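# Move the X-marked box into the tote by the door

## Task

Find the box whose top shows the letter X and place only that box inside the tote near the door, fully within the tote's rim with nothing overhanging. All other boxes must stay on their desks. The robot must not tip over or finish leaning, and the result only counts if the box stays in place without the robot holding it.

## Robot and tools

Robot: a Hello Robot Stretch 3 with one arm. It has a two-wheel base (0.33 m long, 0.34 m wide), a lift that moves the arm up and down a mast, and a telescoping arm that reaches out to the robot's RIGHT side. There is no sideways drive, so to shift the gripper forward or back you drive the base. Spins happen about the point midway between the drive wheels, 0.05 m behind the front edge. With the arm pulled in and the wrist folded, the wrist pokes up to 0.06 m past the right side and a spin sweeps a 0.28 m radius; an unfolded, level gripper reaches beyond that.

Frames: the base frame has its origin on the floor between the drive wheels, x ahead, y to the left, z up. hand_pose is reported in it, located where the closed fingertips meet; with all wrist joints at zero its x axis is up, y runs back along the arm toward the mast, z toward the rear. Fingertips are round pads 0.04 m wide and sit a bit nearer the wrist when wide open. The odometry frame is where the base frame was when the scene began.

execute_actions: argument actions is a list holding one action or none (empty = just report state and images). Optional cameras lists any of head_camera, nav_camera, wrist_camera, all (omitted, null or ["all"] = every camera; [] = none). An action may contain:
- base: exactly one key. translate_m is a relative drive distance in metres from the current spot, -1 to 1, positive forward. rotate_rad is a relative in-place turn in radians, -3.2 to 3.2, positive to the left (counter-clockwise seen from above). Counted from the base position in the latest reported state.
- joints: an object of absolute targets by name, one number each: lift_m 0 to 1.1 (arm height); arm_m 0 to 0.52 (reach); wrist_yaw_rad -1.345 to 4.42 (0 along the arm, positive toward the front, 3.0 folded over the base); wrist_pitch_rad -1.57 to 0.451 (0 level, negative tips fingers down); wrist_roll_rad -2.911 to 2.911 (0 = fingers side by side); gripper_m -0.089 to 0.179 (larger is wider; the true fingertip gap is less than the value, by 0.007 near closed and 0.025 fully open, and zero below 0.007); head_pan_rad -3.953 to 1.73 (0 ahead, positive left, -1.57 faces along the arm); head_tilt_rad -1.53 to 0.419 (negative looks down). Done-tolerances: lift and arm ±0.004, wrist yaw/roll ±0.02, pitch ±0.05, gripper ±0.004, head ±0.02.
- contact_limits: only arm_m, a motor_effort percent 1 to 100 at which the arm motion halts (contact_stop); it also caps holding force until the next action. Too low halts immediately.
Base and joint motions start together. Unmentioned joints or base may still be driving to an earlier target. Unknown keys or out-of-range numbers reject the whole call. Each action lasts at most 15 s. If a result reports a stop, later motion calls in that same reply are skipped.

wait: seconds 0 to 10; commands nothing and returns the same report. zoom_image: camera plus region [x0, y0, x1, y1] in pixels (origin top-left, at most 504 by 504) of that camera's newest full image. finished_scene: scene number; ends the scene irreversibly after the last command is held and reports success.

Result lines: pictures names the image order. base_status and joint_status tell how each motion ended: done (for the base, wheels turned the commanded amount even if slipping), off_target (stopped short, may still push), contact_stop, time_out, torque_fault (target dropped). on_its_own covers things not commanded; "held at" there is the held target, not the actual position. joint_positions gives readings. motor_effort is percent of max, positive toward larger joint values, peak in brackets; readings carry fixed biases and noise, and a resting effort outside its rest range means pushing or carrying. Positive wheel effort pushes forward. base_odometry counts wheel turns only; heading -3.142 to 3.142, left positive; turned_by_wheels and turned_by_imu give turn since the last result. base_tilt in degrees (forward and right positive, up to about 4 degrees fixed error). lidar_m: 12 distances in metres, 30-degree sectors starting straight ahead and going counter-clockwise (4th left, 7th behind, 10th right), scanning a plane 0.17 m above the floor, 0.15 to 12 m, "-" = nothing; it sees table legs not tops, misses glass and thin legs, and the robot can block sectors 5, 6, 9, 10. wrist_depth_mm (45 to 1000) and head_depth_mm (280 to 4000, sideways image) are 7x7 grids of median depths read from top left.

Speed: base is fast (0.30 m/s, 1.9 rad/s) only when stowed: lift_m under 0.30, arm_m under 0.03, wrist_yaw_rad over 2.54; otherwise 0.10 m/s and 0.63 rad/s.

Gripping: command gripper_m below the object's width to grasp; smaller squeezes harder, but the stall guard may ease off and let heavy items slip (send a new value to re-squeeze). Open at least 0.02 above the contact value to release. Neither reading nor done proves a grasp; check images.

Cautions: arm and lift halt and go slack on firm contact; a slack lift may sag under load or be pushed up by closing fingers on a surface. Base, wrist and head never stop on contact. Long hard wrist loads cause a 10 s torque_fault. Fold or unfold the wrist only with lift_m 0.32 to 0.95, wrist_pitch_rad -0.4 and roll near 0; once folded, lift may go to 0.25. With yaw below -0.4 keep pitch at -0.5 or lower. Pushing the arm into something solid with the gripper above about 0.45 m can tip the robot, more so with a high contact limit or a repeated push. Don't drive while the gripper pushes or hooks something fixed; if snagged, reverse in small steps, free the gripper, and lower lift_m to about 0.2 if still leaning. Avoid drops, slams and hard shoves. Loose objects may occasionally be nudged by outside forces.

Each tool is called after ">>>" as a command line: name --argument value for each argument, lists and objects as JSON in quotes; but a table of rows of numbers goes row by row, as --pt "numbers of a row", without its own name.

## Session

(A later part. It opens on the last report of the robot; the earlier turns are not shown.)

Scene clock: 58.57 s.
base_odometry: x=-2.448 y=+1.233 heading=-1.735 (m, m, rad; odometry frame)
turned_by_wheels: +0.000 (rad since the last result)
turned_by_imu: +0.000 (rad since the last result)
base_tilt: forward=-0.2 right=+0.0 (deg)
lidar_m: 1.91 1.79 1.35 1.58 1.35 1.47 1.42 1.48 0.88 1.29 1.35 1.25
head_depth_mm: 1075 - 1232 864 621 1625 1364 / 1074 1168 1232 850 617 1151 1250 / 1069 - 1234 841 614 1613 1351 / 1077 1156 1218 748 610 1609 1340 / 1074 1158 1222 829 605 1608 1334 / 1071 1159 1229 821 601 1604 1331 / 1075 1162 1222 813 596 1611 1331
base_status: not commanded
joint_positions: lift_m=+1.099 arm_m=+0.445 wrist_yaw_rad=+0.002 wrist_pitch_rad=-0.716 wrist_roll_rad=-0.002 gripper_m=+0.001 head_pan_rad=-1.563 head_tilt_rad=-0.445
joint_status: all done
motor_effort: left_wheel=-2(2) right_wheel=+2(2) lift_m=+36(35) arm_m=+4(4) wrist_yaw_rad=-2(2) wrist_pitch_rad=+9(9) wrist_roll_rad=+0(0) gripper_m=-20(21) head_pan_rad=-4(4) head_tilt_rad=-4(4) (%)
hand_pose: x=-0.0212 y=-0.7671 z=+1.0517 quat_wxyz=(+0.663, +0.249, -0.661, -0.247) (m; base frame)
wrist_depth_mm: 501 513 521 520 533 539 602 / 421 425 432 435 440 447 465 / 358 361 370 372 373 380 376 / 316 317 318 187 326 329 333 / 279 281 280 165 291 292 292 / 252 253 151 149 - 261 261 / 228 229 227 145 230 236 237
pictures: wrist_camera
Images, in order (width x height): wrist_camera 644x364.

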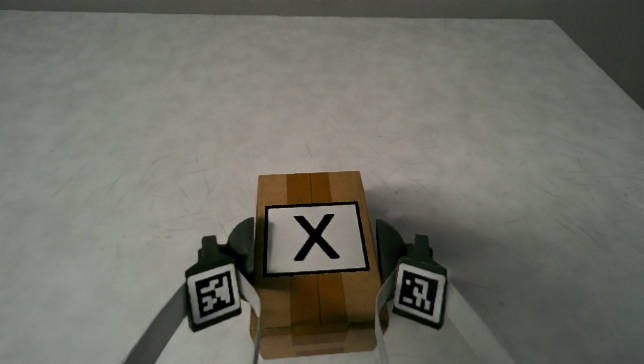

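>>> execute_actions --actions '[{"base":{"rotate_rad":2.42},"joints":{"arm_m":0,"wrist_pitch_rad":-0.4,"head_pan_rad":0,"head_tilt_rad":-0.8}}]' --cameras '[]'

>>> execute_actions --actions '[{"base":{"translate_m":0.75},"joints":{"lift_m":0.29,"wrist_yaw_rad":2.65}}]' --cameras '["wrist_camera"]'

>>> execute_actions --actions '[{"base":{"translate_m":0.5}}]' --cameras '[]'

>>> execute_actions --actions '[{"base":{"rotate_rad":-0.82},"joints":{"head_tilt_rad":-0.6}}]' --cameras '["nav_camera","head_camera"]'

Scene clock: 63.63 s.
base_odometry: x=-2.448 y=+1.233 heading=+0.685 (m, m, rad; odometry frame)
turned_by_wheels: +2.420 (rad since the last result)
turned_by_imu: +2.365 (rad since the last result)
base_tilt: forward=-0.2 right=+0.0 (deg)
lidar_m: 1.60 1.42 1.42 1.46 1.29 1.30 1.25 1.91 1.80 1.88 1.35 1.35
head_depth_mm: 2241 2708 2319 1855 1543 1309 1144 / 2033 2391 2312 1854 1534 1305 1142 / 1833 2119 2279 1830 1523 1304 1137 / 1655 1906 2125 1813 1514 1297 1133 / 1512 1720 1977 1813 1492 1298 1131 / 1399 1573 1802 1804 1499 1285 1130 / 1306 1442 1631 1746 1498 1283 1121
base_status: done
joint_positions: lift_m=+1.099 arm_m=+0.001 wrist_yaw_rad=+0.002 wrist_pitch_rad=-0.429 wrist_roll_rad=-0.002 gripper_m=+0.001 head_pan_rad=-0.007 head_tilt_rad=-0.790
joint_status: all done
motor_effort: left_wheel=-2(8) right_wheel=+2(7) lift_m=+36(35) arm_m=-3(2) wrist_yaw_rad=-2(3) wrist_pitch_rad=+16(17) wrist_roll_rad=+1(0) gripper_m=-20(20) head_pan_rad=+4(46) head_tilt_rad=-7(38) (%)
hand_pose: x=-0.0212 y=-0.3685 z=+1.1096 quat_wxyz=(+0.692, +0.151, -0.690, -0.150) (m; base frame)
wrist_depth_mm: - 972 - - - - - / 924 - - - - - - / - - - - - - - / - - - 187 - - - / - - - 165 - - - / - - 152 149 - - - / - - - 144 - - -
pictures: none
No camera images: the call's "cameras" was empty. Leave "cameras" out to get every camera's image.

Scene clock: 72.73 s.
base_odometry: x=-1.867 y=+1.707 heading=+0.685 (m, m, rad; odometry frame)
turned_by_wheels: +0.000 (rad since the last result)
turned_by_imu: +0.002 (rad since the last result)
base_tilt: forward=-0.2 right=+0.0 (deg)
lidar_m: 0.97 0.86 0.87 1.04 1.79 1.36 2.00 2.26 2.07 1.25 0.79 1.61
head_depth_mm: 1362 1652 2066 1846 1540 1315 1148 / 1215 1442 1783 1833 1534 1301 1143 / 1090 1272 1513 1751 1516 1301 1144 / 992 1139 1342 1627 1521 1295 1132 / 911 1033 1185 1412 1502 1291 1132 / 843 941 1069 1251 1437 1296 1129 / 783 869 978 1116 1308 1290 1119
base_status: done
joint_positions: lift_m=+0.290 arm_m=+0.000 wrist_yaw_rad=+2.647 wrist_pitch_rad=-0.429 wrist_roll_rad=-0.002 gripper_m=+0.001 head_pan_rad=-0.007 head_tilt_rad=-0.791
joint_status: all done
motor_effort: left_wheel=-2(9) right_wheel=+2(4) lift_m=+21(33) arm_m=-3(3) wrist_yaw_rad=+3(6) wrist_pitch_rad=+16(16) wrist_roll_rad=+0(0) gripper_m=-20(21) head_pan_rad=+4(3) head_tilt_rad=-7(7) (%)
hand_pose: x=+0.0846 y=+0.0508 z=+0.3006 quat_wxyz=(+0.315, +0.706, -0.023, +0.634) (m; base frame)
wrist_depth_mm: - - 940 838 769 717 682 / - - - 900 833 769 706 / 951 972 954 933 887 828 769 / 739 733 756 187 751 762 757 / 591 606 601 166 628 613 622 / 520 507 151 149 - 518 522 / - 452 146 145 435 448 449
pictures: wrist_camera
Images, in order (width x height): wrist_camera 644x364.

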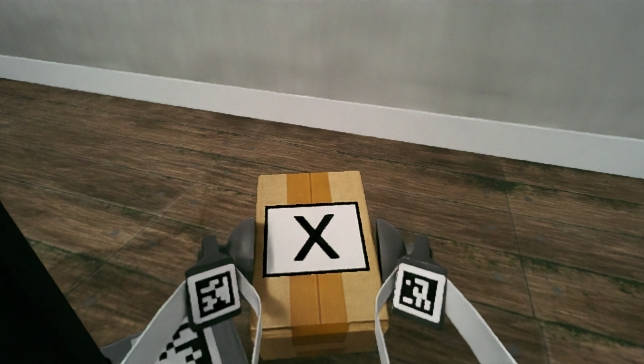

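Scene clock: 76.03 s.
base_odometry: x=-1.480 y=+2.024 heading=+0.685 (m, m, rad; odometry frame)
turned_by_wheels: +0.000 (rad since the last result)
turned_by_imu: +0.001 (rad since the last result)
base_tilt: forward=-0.2 right=+0.0 (deg)
lidar_m: 0.56 0.50 0.50 0.59 1.10 1.79 2.50 2.78 1.42 0.65 2.65 0.92
head_depth_mm: 754 918 1177 1609 1520 1311 1152 / 673 800 985 1278 1488 1312 1139 / 606 707 852 1053 1406 1305 1135 / 552 632 742 897 1147 1283 1134 / 504 574 661 781 966 1216 1130 / 468 524 598 696 830 1034 1116 / 435 483 544 623 731 887 1066
base_status: done
joint_positions: lift_m=+0.290 arm_m=+0.000 wrist_yaw_rad=+2.647 wrist_pitch_rad=-0.429 wrist_roll_rad=-0.002 gripper_m=+0.001 head_pan_rad=-0.007 head_tilt_rad=-0.791
joint_status: not commanded
motor_effort: left_wheel=-3(7) right_wheel=+2(6) lift_m=+22(21) arm_m=-3(3) wrist_yaw_rad=+3(4) wrist_pitch_rad=+16(16) wrist_roll_rad=+0(0) gripper_m=-21(20) head_pan_rad=+4(5) head_tilt_rad=-7(6) (%)
hand_pose: x=+0.0846 y=+0.0508 z=+0.3006 quat_wxyz=(+0.315, +0.706, -0.023, +0.634) (m; base frame)
wrist_depth_mm: 666 590 539 485 450 417 388 / 724 648 578 534 479 444 414 / 827 732 652 580 529 488 449 / 745 730 687 187 575 521 484 / 593 602 600 165 589 564 510 / 512 515 151 148 - 518 524 / - 453 146 145 434 445 451
pictures: none
No camera images: the call's "cameras" was empty. Leave "cameras" out to get every camera's image.

Scene clock: 77.73 s.
base_odometry: x=-1.480 y=+2.024 heading=-0.135 (m, m, rad; odometry frame)
turned_by_wheels: -0.820 (rad since the last result)
turned_by_imu: -0.800 (rad since the last result)
base_tilt: forward=-0.2 right=+0.0 (deg)
lidar_m: 1.68 0.69 0.51 0.50 0.52 0.73 2.12 1.78 2.49 2.33 0.65 0.68
head_depth_mm: 2211 2462 2699 2339 1801 1302 1206 / 2206 2411 2759 2317 1794 1461 1226 / 2220 2456 2718 2311 1784 1459 1226 / 2188 2450 2669 2286 1759 1444 1215 / 2224 2426 2745 2264 1770 1444 1210 / 1900 1977 2063 2089 1761 1428 1208 / 1327 1335 1437 1471 1511 1386 1206
base_status: done
joint_positions: lift_m=+0.290 arm_m=+0.000 wrist_yaw_rad=+2.647 wrist_pitch_rad=-0.429 wrist_roll_rad=-0.002 gripper_m=+0.001 head_pan_rad=-0.007 head_tilt_rad=-0.606
joint_status: all done
motor_effort: left_wheel=+1(8) right_wheel=-1(6) lift_m=+22(22) arm_m=-3(3) wrist_yaw_rad=+3(3) wrist_pitch_rad=+16(16) wrist_roll_rad=+0(0) gripper_m=-21(20) head_pan_rad=+4(5) head_tilt_rad=+4(26) (%)
hand_pose: x=+0.0846 y=+0.0508 z=+0.3006 quat_wxyz=(+0.315, +0.706, -0.023, +0.634) (m; base frame)
wrist_depth_mm: 402 440 495 561 646 778 918 / 431 472 532 616 726 868 - / 456 506 583 676 775 939 - / 487 547 611 188 742 759 769 / 518 570 602 165 626 618 625 / 512 507 151 149 - 512 520 / - 451 146 145 427 447 451
pictures: head_camera (sideways: a quarter turn clockwise sets it upright), nav_camera (sideways: a quarter turn counterclockwise sets it upright)
Images, in order (width x height): head_camera 896x504, nav_camera 672x504.

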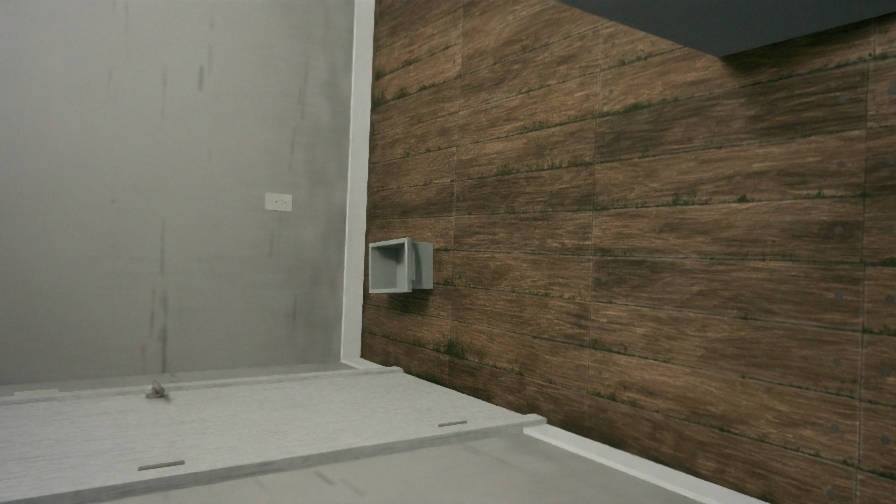

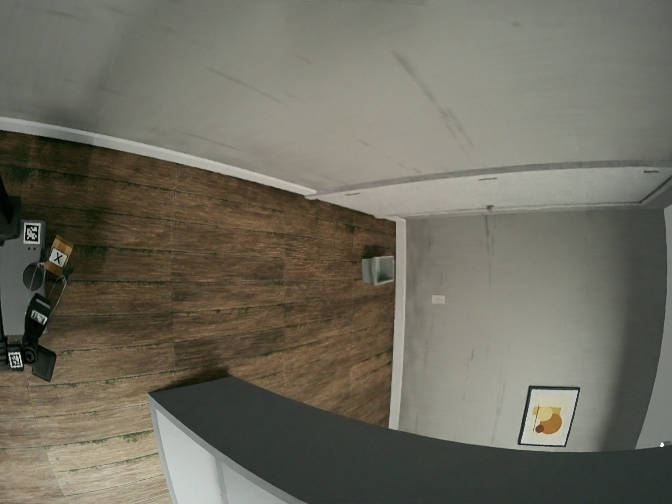

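>>> execute_actions --actions '[{"base":{"translate_m":1.0}}]' --cameras '[]'

>>> execute_actions --actions '[{"base":{"translate_m":0.6}}]' --cameras '[]'

>>> execute_actions --actions '[{"base":{"rotate_rad":1.6},"joints":{"head_pan_rad":-1.57,"head_tilt_rad":-1.0}}]' --cameras '[]'

>>> execute_actions --actions '[{"joints":{"lift_m":0.32,"wrist_yaw_rad":0,"arm_m":0.15}}]' --cameras '["wrist_camera","head_camera"]'

Scene clock: 83.03 s.
base_odometry: x=-0.489 y=+1.889 heading=-0.135 (m, m, rad; odometry frame)
turned_by_wheels: +0.000 (rad since the last result)
turned_by_imu: +0.003 (rad since the last result)
base_tilt: forward=-0.2 right=-0.1 (deg)
lidar_m: 1.63 0.61 0.48 0.47 0.49 0.69 2.08 0.68 0.51 0.50 2.28 1.70
head_depth_mm: 1364 1496 1677 1913 1803 1464 1229 / 1367 1501 1688 1918 1798 1464 1229 / 1371 1523 1699 1927 1779 1450 1223 / 1368 1513 1699 1930 1723 1446 1213 / 1382 1519 1712 1922 1753 1442 1218 / 1379 1513 1691 1879 1706 1437 1201 / 1293 1307 1278 1319 1356 1353 1210
base_status: done
joint_positions: lift_m=+0.290 arm_m=+0.000 wrist_yaw_rad=+2.647 wrist_pitch_rad=-0.429 wrist_roll_rad=-0.002 gripper_m=+0.001 head_pan_rad=-0.007 head_tilt_rad=-0.605
joint_status: not commanded
motor_effort: left_wheel=+1(9) right_wheel=-1(4) lift_m=+22(22) arm_m=-3(3) wrist_yaw_rad=+3(3) wrist_pitch_rad=+16(15) wrist_roll_rad=+0(1) gripper_m=-20(21) head_pan_rad=+3(3) head_tilt_rad=+3(3) (%)
hand_pose: x=+0.0846 y=+0.0508 z=+0.3006 quat_wxyz=(+0.315, +0.706, -0.023, +0.634) (m; base frame)
wrist_depth_mm: 381 418 464 530 586 703 856 / 403 451 501 574 641 791 965 / 432 479 541 636 725 882 - / 457 519 587 187 741 769 762 / 491 552 585 166 630 613 619 / 505 510 151 149 - 515 526 / - 451 146 145 429 443 446
pictures: none
No camera images: the call's "cameras" was empty. Leave "cameras" out to get every camera's image.

Scene clock: 86.67 s.
base_odometry: x=+0.106 y=+1.809 heading=-0.135 (m, m, rad; odometry frame)
turned_by_wheels: +0.000 (rad since the last result)
turned_by_imu: +0.002 (rad since the last result)
base_tilt: forward=-0.2 right=-0.1 (deg)
lidar_m: 1.05 0.59 0.44 0.43 0.44 0.66 2.01 0.86 1.00 2.86 1.45 1.09
head_depth_mm: 854 945 1055 1204 1382 1476 1236 / 861 950 1057 1208 1383 1450 1232 / 859 952 1063 1206 1394 1451 1221 / 861 953 1068 1210 1400 1447 1198 / 864 956 1070 1210 1401 1436 1190 / 862 959 1071 1223 1413 1426 1210 / 869 962 1076 1197 1337 1347 1192
base_status: done
joint_positions: lift_m=+0.290 arm_m=+0.000 wrist_yaw_rad=+2.647 wrist_pitch_rad=-0.429 wrist_roll_rad=-0.002 gripper_m=+0.001 head_pan_rad=-0.007 head_tilt_rad=-0.605
joint_status: not commanded
motor_effort: left_wheel=+2(8) right_wheel=-1(4) lift_m=+22(22) arm_m=-3(3) wrist_yaw_rad=+3(3) wrist_pitch_rad=+16(16) wrist_roll_rad=+0(1) gripper_m=-20(20) head_pan_rad=+5(3) head_tilt_rad=+3(4) (%)
hand_pose: x=+0.0845 y=+0.0508 z=+0.3006 quat_wxyz=(+0.315, +0.706, -0.023, +0.634) (m; base frame)
wrist_depth_mm: 353 386 434 488 563 653 796 / 376 414 466 532 619 757 834 / 399 448 511 592 698 857 844 / 423 481 545 187 713 742 787 / 461 526 559 165 618 614 575 / 490 506 151 149 - 522 420 / - 451 145 144 431 446 425
pictures: none
No camera images: the call's "cameras" was empty. Leave "cameras" out to get every camera's image.

Scene clock: 89.00 s.
base_odometry: x=+0.106 y=+1.809 heading=+1.465 (m, m, rad; odometry frame)
turned_by_wheels: +1.600 (rad since the last result)
turned_by_imu: +1.559 (rad since the last result)
base_tilt: forward=-0.1 right=-0.1 (deg)
lidar_m: 0.43 0.44 0.67 2.09 0.88 1.01 2.87 1.44 1.08 1.06 0.59 0.44
head_depth_mm: 943 1113 1363 1548 1368 1221 1105 / 950 1120 1374 1541 1366 1220 1118 / 958 1128 1384 1543 1337 1233 - / 963 1148 1396 1530 1346 1232 - / 964 1148 1414 1528 1350 1208 1094 / 980 1153 1434 1521 1335 1199 1087 / 983 1114 1225 1231 1264 1181 1085
base_status: done
joint_positions: lift_m=+0.290 arm_m=+0.001 wrist_yaw_rad=+2.647 wrist_pitch_rad=-0.429 wrist_roll_rad=-0.002 gripper_m=+0.001 head_pan_rad=-1.563 head_tilt_rad=-0.988
joint_status: all done
motor_effort: left_wheel=-2(7) right_wheel=+2(8) lift_m=+22(22) arm_m=-3(3) wrist_yaw_rad=+3(3) wrist_pitch_rad=+16(16) wrist_roll_rad=+0(1) gripper_m=-21(21) head_pan_rad=-4(44) head_tilt_rad=-9(42) (%)
hand_pose: x=+0.0845 y=+0.0508 z=+0.3006 quat_wxyz=(+0.315, +0.706, -0.023, +0.634) (m; base frame)
wrist_depth_mm: - - - 840 569 420 312 / - - - 912 590 437 321 / 952 961 967 910 619 457 336 / 727 742 731 187 644 444 352 / 599 599 604 166 615 459 365 / 512 516 151 148 - 490 377 / - 451 146 145 435 448 391
pictures: none
No camera images: the call's "cameras" was empty. Leave "cameras" out to get every camera's image.

Scene clock: 91.37 s.
base_odometry: x=+0.106 y=+1.809 heading=+1.465 (m, m, rad; odometry frame)
turned_by_wheels: +0.000 (rad since the last result)
turned_by_imu: +0.000 (rad since the last result)
base_tilt: forward=-0.2 right=+0.0 (deg)
lidar_m: 0.43 0.44 0.67 2.09 0.88 1.01 2.87 1.44 1.09 1.06 0.59 0.44
head_depth_mm: 942 1114 1363 1541 1377 1218 1102 / 950 1120 1367 1548 1368 1218 1119 / 957 1130 1392 1548 1361 1210 - / 962 1138 1396 1535 1290 1190 - / 974 1148 1416 1539 1348 1206 1088 / 976 1158 1417 1526 1339 1198 1090 / 981 1117 1216 1231 1267 1181 1085
base_status: not commanded
joint_positions: lift_m=+0.320 arm_m=+0.150 wrist_yaw_rad=+0.004 wrist_pitch_rad=-0.428 wrist_roll_rad=-0.002 gripper_m=+0.001 head_pan_rad=-1.563 head_tilt_rad=-0.988
joint_status: all done
motor_effort: left_wheel=-3(2) right_wheel=+2(2) lift_m=+36(38) arm_m=+4(4) wrist_yaw_rad=-4(6) wrist_pitch_rad=+15(16) wrist_roll_rad=+0(0) gripper_m=-21(20) head_pan_rad=-3(4) head_tilt_rad=-8(9) (%)
hand_pose: x=-0.0207 y=-0.5177 z=+0.3300 quat_wxyz=(+0.692, +0.152, -0.690, -0.149) (m; base frame)
wrist_depth_mm: 531 613 602 594 593 586 579 / 539 652 644 649 642 630 633 / 539 708 715 690 702 688 689 / 536 716 760 188 748 757 751 / 529 639 644 166 669 668 673 / 503 532 152 149 - 551 556 / 468 465 378 145 452 479 481
pictures: head_camera (sideways: a quarter turn clockwise sets it upright), wrist_camera
Images, in order (width x height): head_camera 896x504, wrist_camera 644x364.

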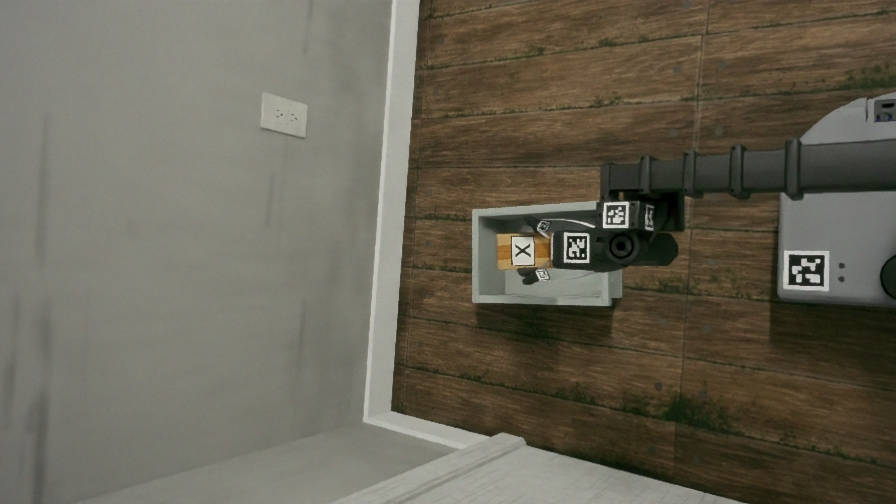

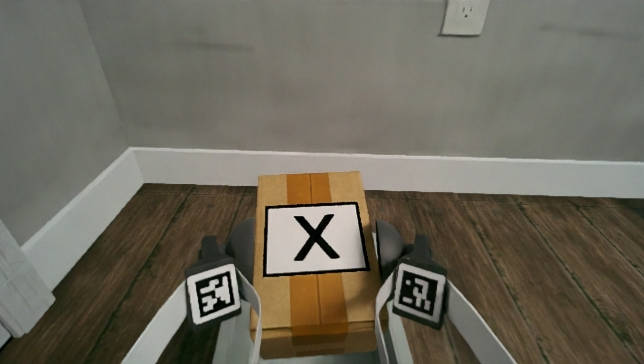

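>>> execute_actions --actions '[{"base":{"translate_m":0.015},"joints":{"lift_m":0.22,"wrist_pitch_rad":-0.7,"arm_m":0.31}}]' --cameras '["wrist_camera","head_camera"]'

>>> execute_actions --actions '[{"joints":{"lift_m":0.11}}]' --cameras '["wrist_camera","head_camera"]'

Scene clock: 93.97 s.
base_odometry: x=+0.107 y=+1.824 heading=+1.465 (m, m, rad; odometry frame)
turned_by_wheels: +0.000 (rad since the last result)
turned_by_imu: +0.000 (rad since the last result)
base_tilt: forward=-0.1 right=+0.0 (deg)
lidar_m: 0.41 0.42 0.65 2.02 0.88 1.00 2.89 1.44 1.09 0.59 0.57 0.43
head_depth_mm: 942 1113 1363 1548 1365 1215 1101 / 950 1121 1376 1552 1364 1222 1120 / 957 1130 1386 1543 1351 1223 - / 962 1139 1393 1537 1290 1205 - / 971 1146 1408 1521 1327 1201 1091 / 976 1156 1425 1487 1336 1208 1091 / 982 1104 1178 1181 1227 1177 1081
base_status: done
joint_positions: lift_m=+0.220 arm_m=+0.310 wrist_yaw_rad=+0.002 wrist_pitch_rad=-0.716 wrist_roll_rad=-0.002 gripper_m=+0.001 head_pan_rad=-1.563 head_tilt_rad=-0.988
joint_status: all done
motor_effort: left_wheel=-2(4) right_wheel=+2(4) lift_m=+21(36) arm_m=+4(5) wrist_yaw_rad=-3(5) wrist_pitch_rad=+9(15) wrist_roll_rad=+0(1) gripper_m=-20(20) head_pan_rad=-4(3) head_tilt_rad=-8(8) (%)
hand_pose: x=-0.0212 y=-0.6320 z=+0.1726 quat_wxyz=(+0.663, +0.249, -0.661, -0.247) (m; base frame)
wrist_depth_mm: 486 495 490 493 491 494 482 / 496 535 537 528 526 532 538 / 453 465 469 474 484 483 491 / 403 405 274 186 287 421 426 / 359 363 226 165 269 373 380 / 323 324 152 149 - 328 338 / 297 295 231 145 275 298 304
pictures: head_camera (sideways: a quarter turn clockwise sets it upright), wrist_camera
Images, in order (width x height): head_camera 896x504, wrist_camera 644x364.

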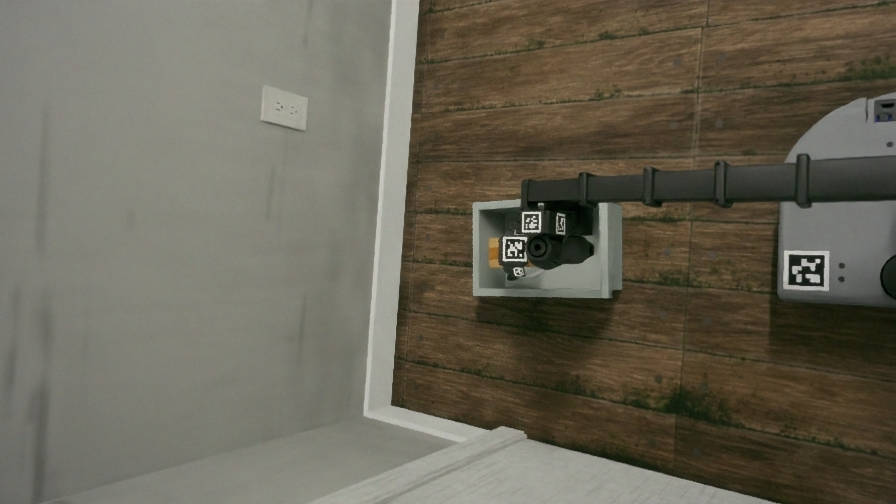

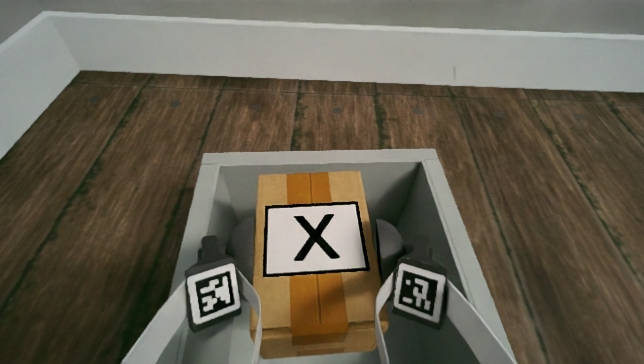

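Scene clock: 95.80 s.
base_odometry: x=+0.107 y=+1.824 heading=+1.465 (m, m, rad; odometry frame)
turned_by_wheels: +0.000 (rad since the last result)
turned_by_imu: +0.000 (rad since the last result)
base_tilt: forward=-0.2 right=-0.1 (deg)
lidar_m: 0.41 0.42 0.65 2.02 0.88 1.01 2.88 1.44 1.09 1.06 0.57 0.43
head_depth_mm: 947 1115 1367 1544 1368 1224 1103 / 950 1121 1370 1551 1367 1209 1122 / 954 1126 1385 1538 1360 1215 - / 966 1132 1405 1535 1337 1206 - / 969 1151 1412 1529 1329 1204 1090 / 974 1160 1422 1492 1342 1201 1087 / 990 1106 1184 1180 1228 1180 1082
base_status: not commanded
joint_positions: lift_m=+0.110 arm_m=+0.310 wrist_yaw_rad=+0.002 wrist_pitch_rad=-0.716 wrist_roll_rad=-0.002 gripper_m=+0.001 head_pan_rad=-1.563 head_tilt_rad=-0.988
joint_status: all done
motor_effort: left_wheel=-2(2) right_wheel=+2(2) lift_m=+22(20) arm_m=+4(4) wrist_yaw_rad=-3(3) wrist_pitch_rad=+9(9) wrist_roll_rad=+1(1) gripper_m=-20(20) head_pan_rad=-4(3) head_tilt_rad=-8(9) (%)
hand_pose: x=-0.0212 y=-0.6320 z=+0.0626 quat_wxyz=(+0.663, +0.249, -0.661, -0.247) (m; base frame)
wrist_depth_mm: 430 429 191 195 197 448 450 / 357 167 205 211 214 183 382 / 303 141 234 245 240 161 324 / 258 136 256 187 265 162 128 / 104 135 197 166 241 163 113 / 100 134 151 148 - 163 113 / 100 124 189 145 192 155 114
pictures: head_camera (sideways: a quarter turn clockwise sets it upright), wrist_camera
Images, in order (width x height): head_camera 896x504, wrist_camera 644x364.

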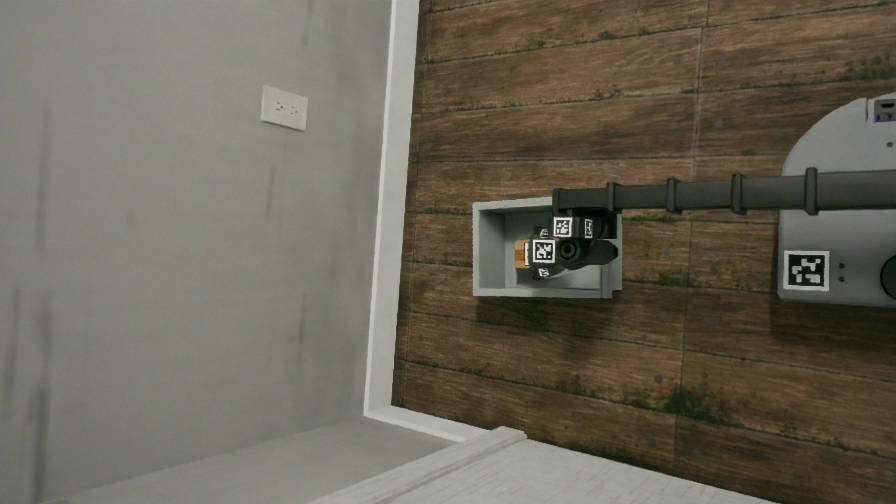

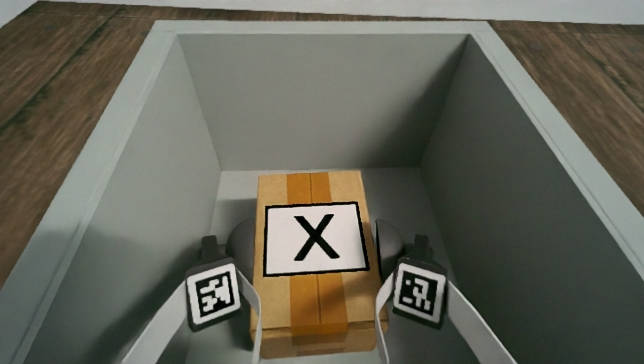

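>>> execute_actions --actions '[{"joints":{"lift_m":0.102,"gripper_m":0.09}}]' --cameras '[]'

>>> execute_actions --actions '[{"joints":{"lift_m":0.23}}]' --cameras '["wrist_camera"]'

Scene clock: 97.33 s.
base_odometry: x=+0.107 y=+1.824 heading=+1.465 (m, m, rad; odometry frame)
turned_by_wheels: +0.000 (rad since the last result)
turned_by_imu: +0.000 (rad since the last result)
base_tilt: forward=-0.2 right=+0.0 (deg)
lidar_m: 0.41 0.42 0.65 2.02 0.88 1.01 2.88 1.44 1.08 1.06 0.57 0.43
head_depth_mm: 945 1114 1366 1536 1374 1230 1107 / 951 1120 1377 1543 1367 1221 1116 / 956 1135 1383 1551 1361 1214 - / 966 1145 1399 1551 1332 1209 - / 972 1144 1410 1533 1327 1203 1089 / 978 1159 1425 1489 1335 1200 1092 / 986 1105 1178 1188 1222 1174 1082
base_status: not commanded
joint_positions: lift_m=+0.102 arm_m=+0.310 wrist_yaw_rad=+0.002 wrist_pitch_rad=-0.716 wrist_roll_rad=-0.002 gripper_m=+0.090 head_pan_rad=-1.563 head_tilt_rad=-0.988
joint_status: all done
motor_effort: left_wheel=-2(2) right_wheel=+2(2) lift_m=+22(21) arm_m=+4(4) wrist_yaw_rad=-3(2) wrist_pitch_rad=+9(9) wrist_roll_rad=+1(1) gripper_m=+0(80) head_pan_rad=-3(4) head_tilt_rad=-8(8) (%)
hand_pose: x=-0.0212 y=-0.6320 z=+0.0546 quat_wxyz=(+0.663, +0.249, -0.661, -0.247) (m; base frame)
wrist_depth_mm: 413 401 186 189 192 408 450 / 343 152 206 210 214 162 367 / 292 137 230 244 240 161 295 / 108 137 245 194 254 162 117 / 98 135 197 172 231 163 112 / 100 125 158 155 199 154 113 / 99 144 182 153 188 160 113
pictures: none
No camera images: the call's "cameras" was empty. Leave "cameras" out to get every camera's image.

Scene clock: 99.33 s.
base_odometry: x=+0.107 y=+1.824 heading=+1.465 (m, m, rad; odometry frame)
turned_by_wheels: +0.000 (rad since the last result)
turned_by_imu: +0.000 (rad since the last result)
base_tilt: forward=-0.2 right=+0.0 (deg)
lidar_m: 0.42 0.42 0.65 2.03 0.88 1.01 2.89 1.44 1.09 1.06 0.57 0.43
head_depth_mm: 948 1116 1364 1544 1375 1229 1105 / 951 1120 1372 1554 1367 1217 1120 / 955 1130 1384 1544 1340 1209 - / 962 1136 1403 1541 1309 1210 - / 970 1153 1419 1547 1331 1205 1093 / 970 1164 1428 1499 1343 1196 1085 / 982 1102 1183 1180 1227 1179 1082
base_status: not commanded
joint_positions: lift_m=+0.230 arm_m=+0.310 wrist_yaw_rad=+0.002 wrist_pitch_rad=-0.716 wrist_roll_rad=-0.002 gripper_m=+0.090 head_pan_rad=-1.563 head_tilt_rad=-0.988
joint_status: all done
motor_effort: left_wheel=-2(2) right_wheel=+2(2) lift_m=+35(39) arm_m=+4(4) wrist_yaw_rad=-3(3) wrist_pitch_rad=+9(9) wrist_roll_rad=+0(0) gripper_m=+0(0) head_pan_rad=-3(4) head_tilt_rad=-8(9) (%)
hand_pose: x=-0.0212 y=-0.6320 z=+0.1819 quat_wxyz=(+0.663, +0.249, -0.661, -0.247) (m; base frame)
wrist_depth_mm: 491 496 504 496 500 491 492 / 496 547 545 533 541 542 529 / 468 476 484 489 494 502 509 / 416 420 286 291 295 434 439 / 368 371 337 359 344 383 384 / 333 333 332 289 332 348 347 / 302 298 293 258 296 254 314
pictures: wrist_camera
Images, in order (width x height): wrist_camera 644x364.

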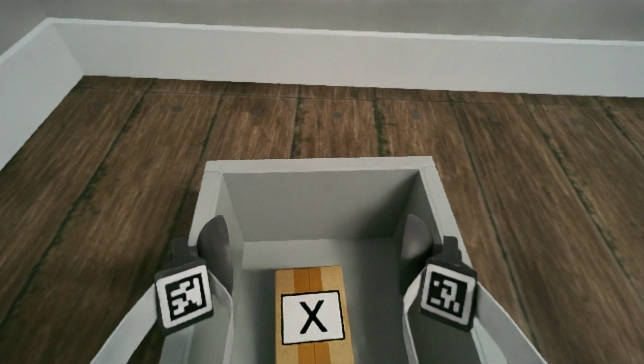

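>>> finished_scene --scene 2

The scene is finished: the task was done.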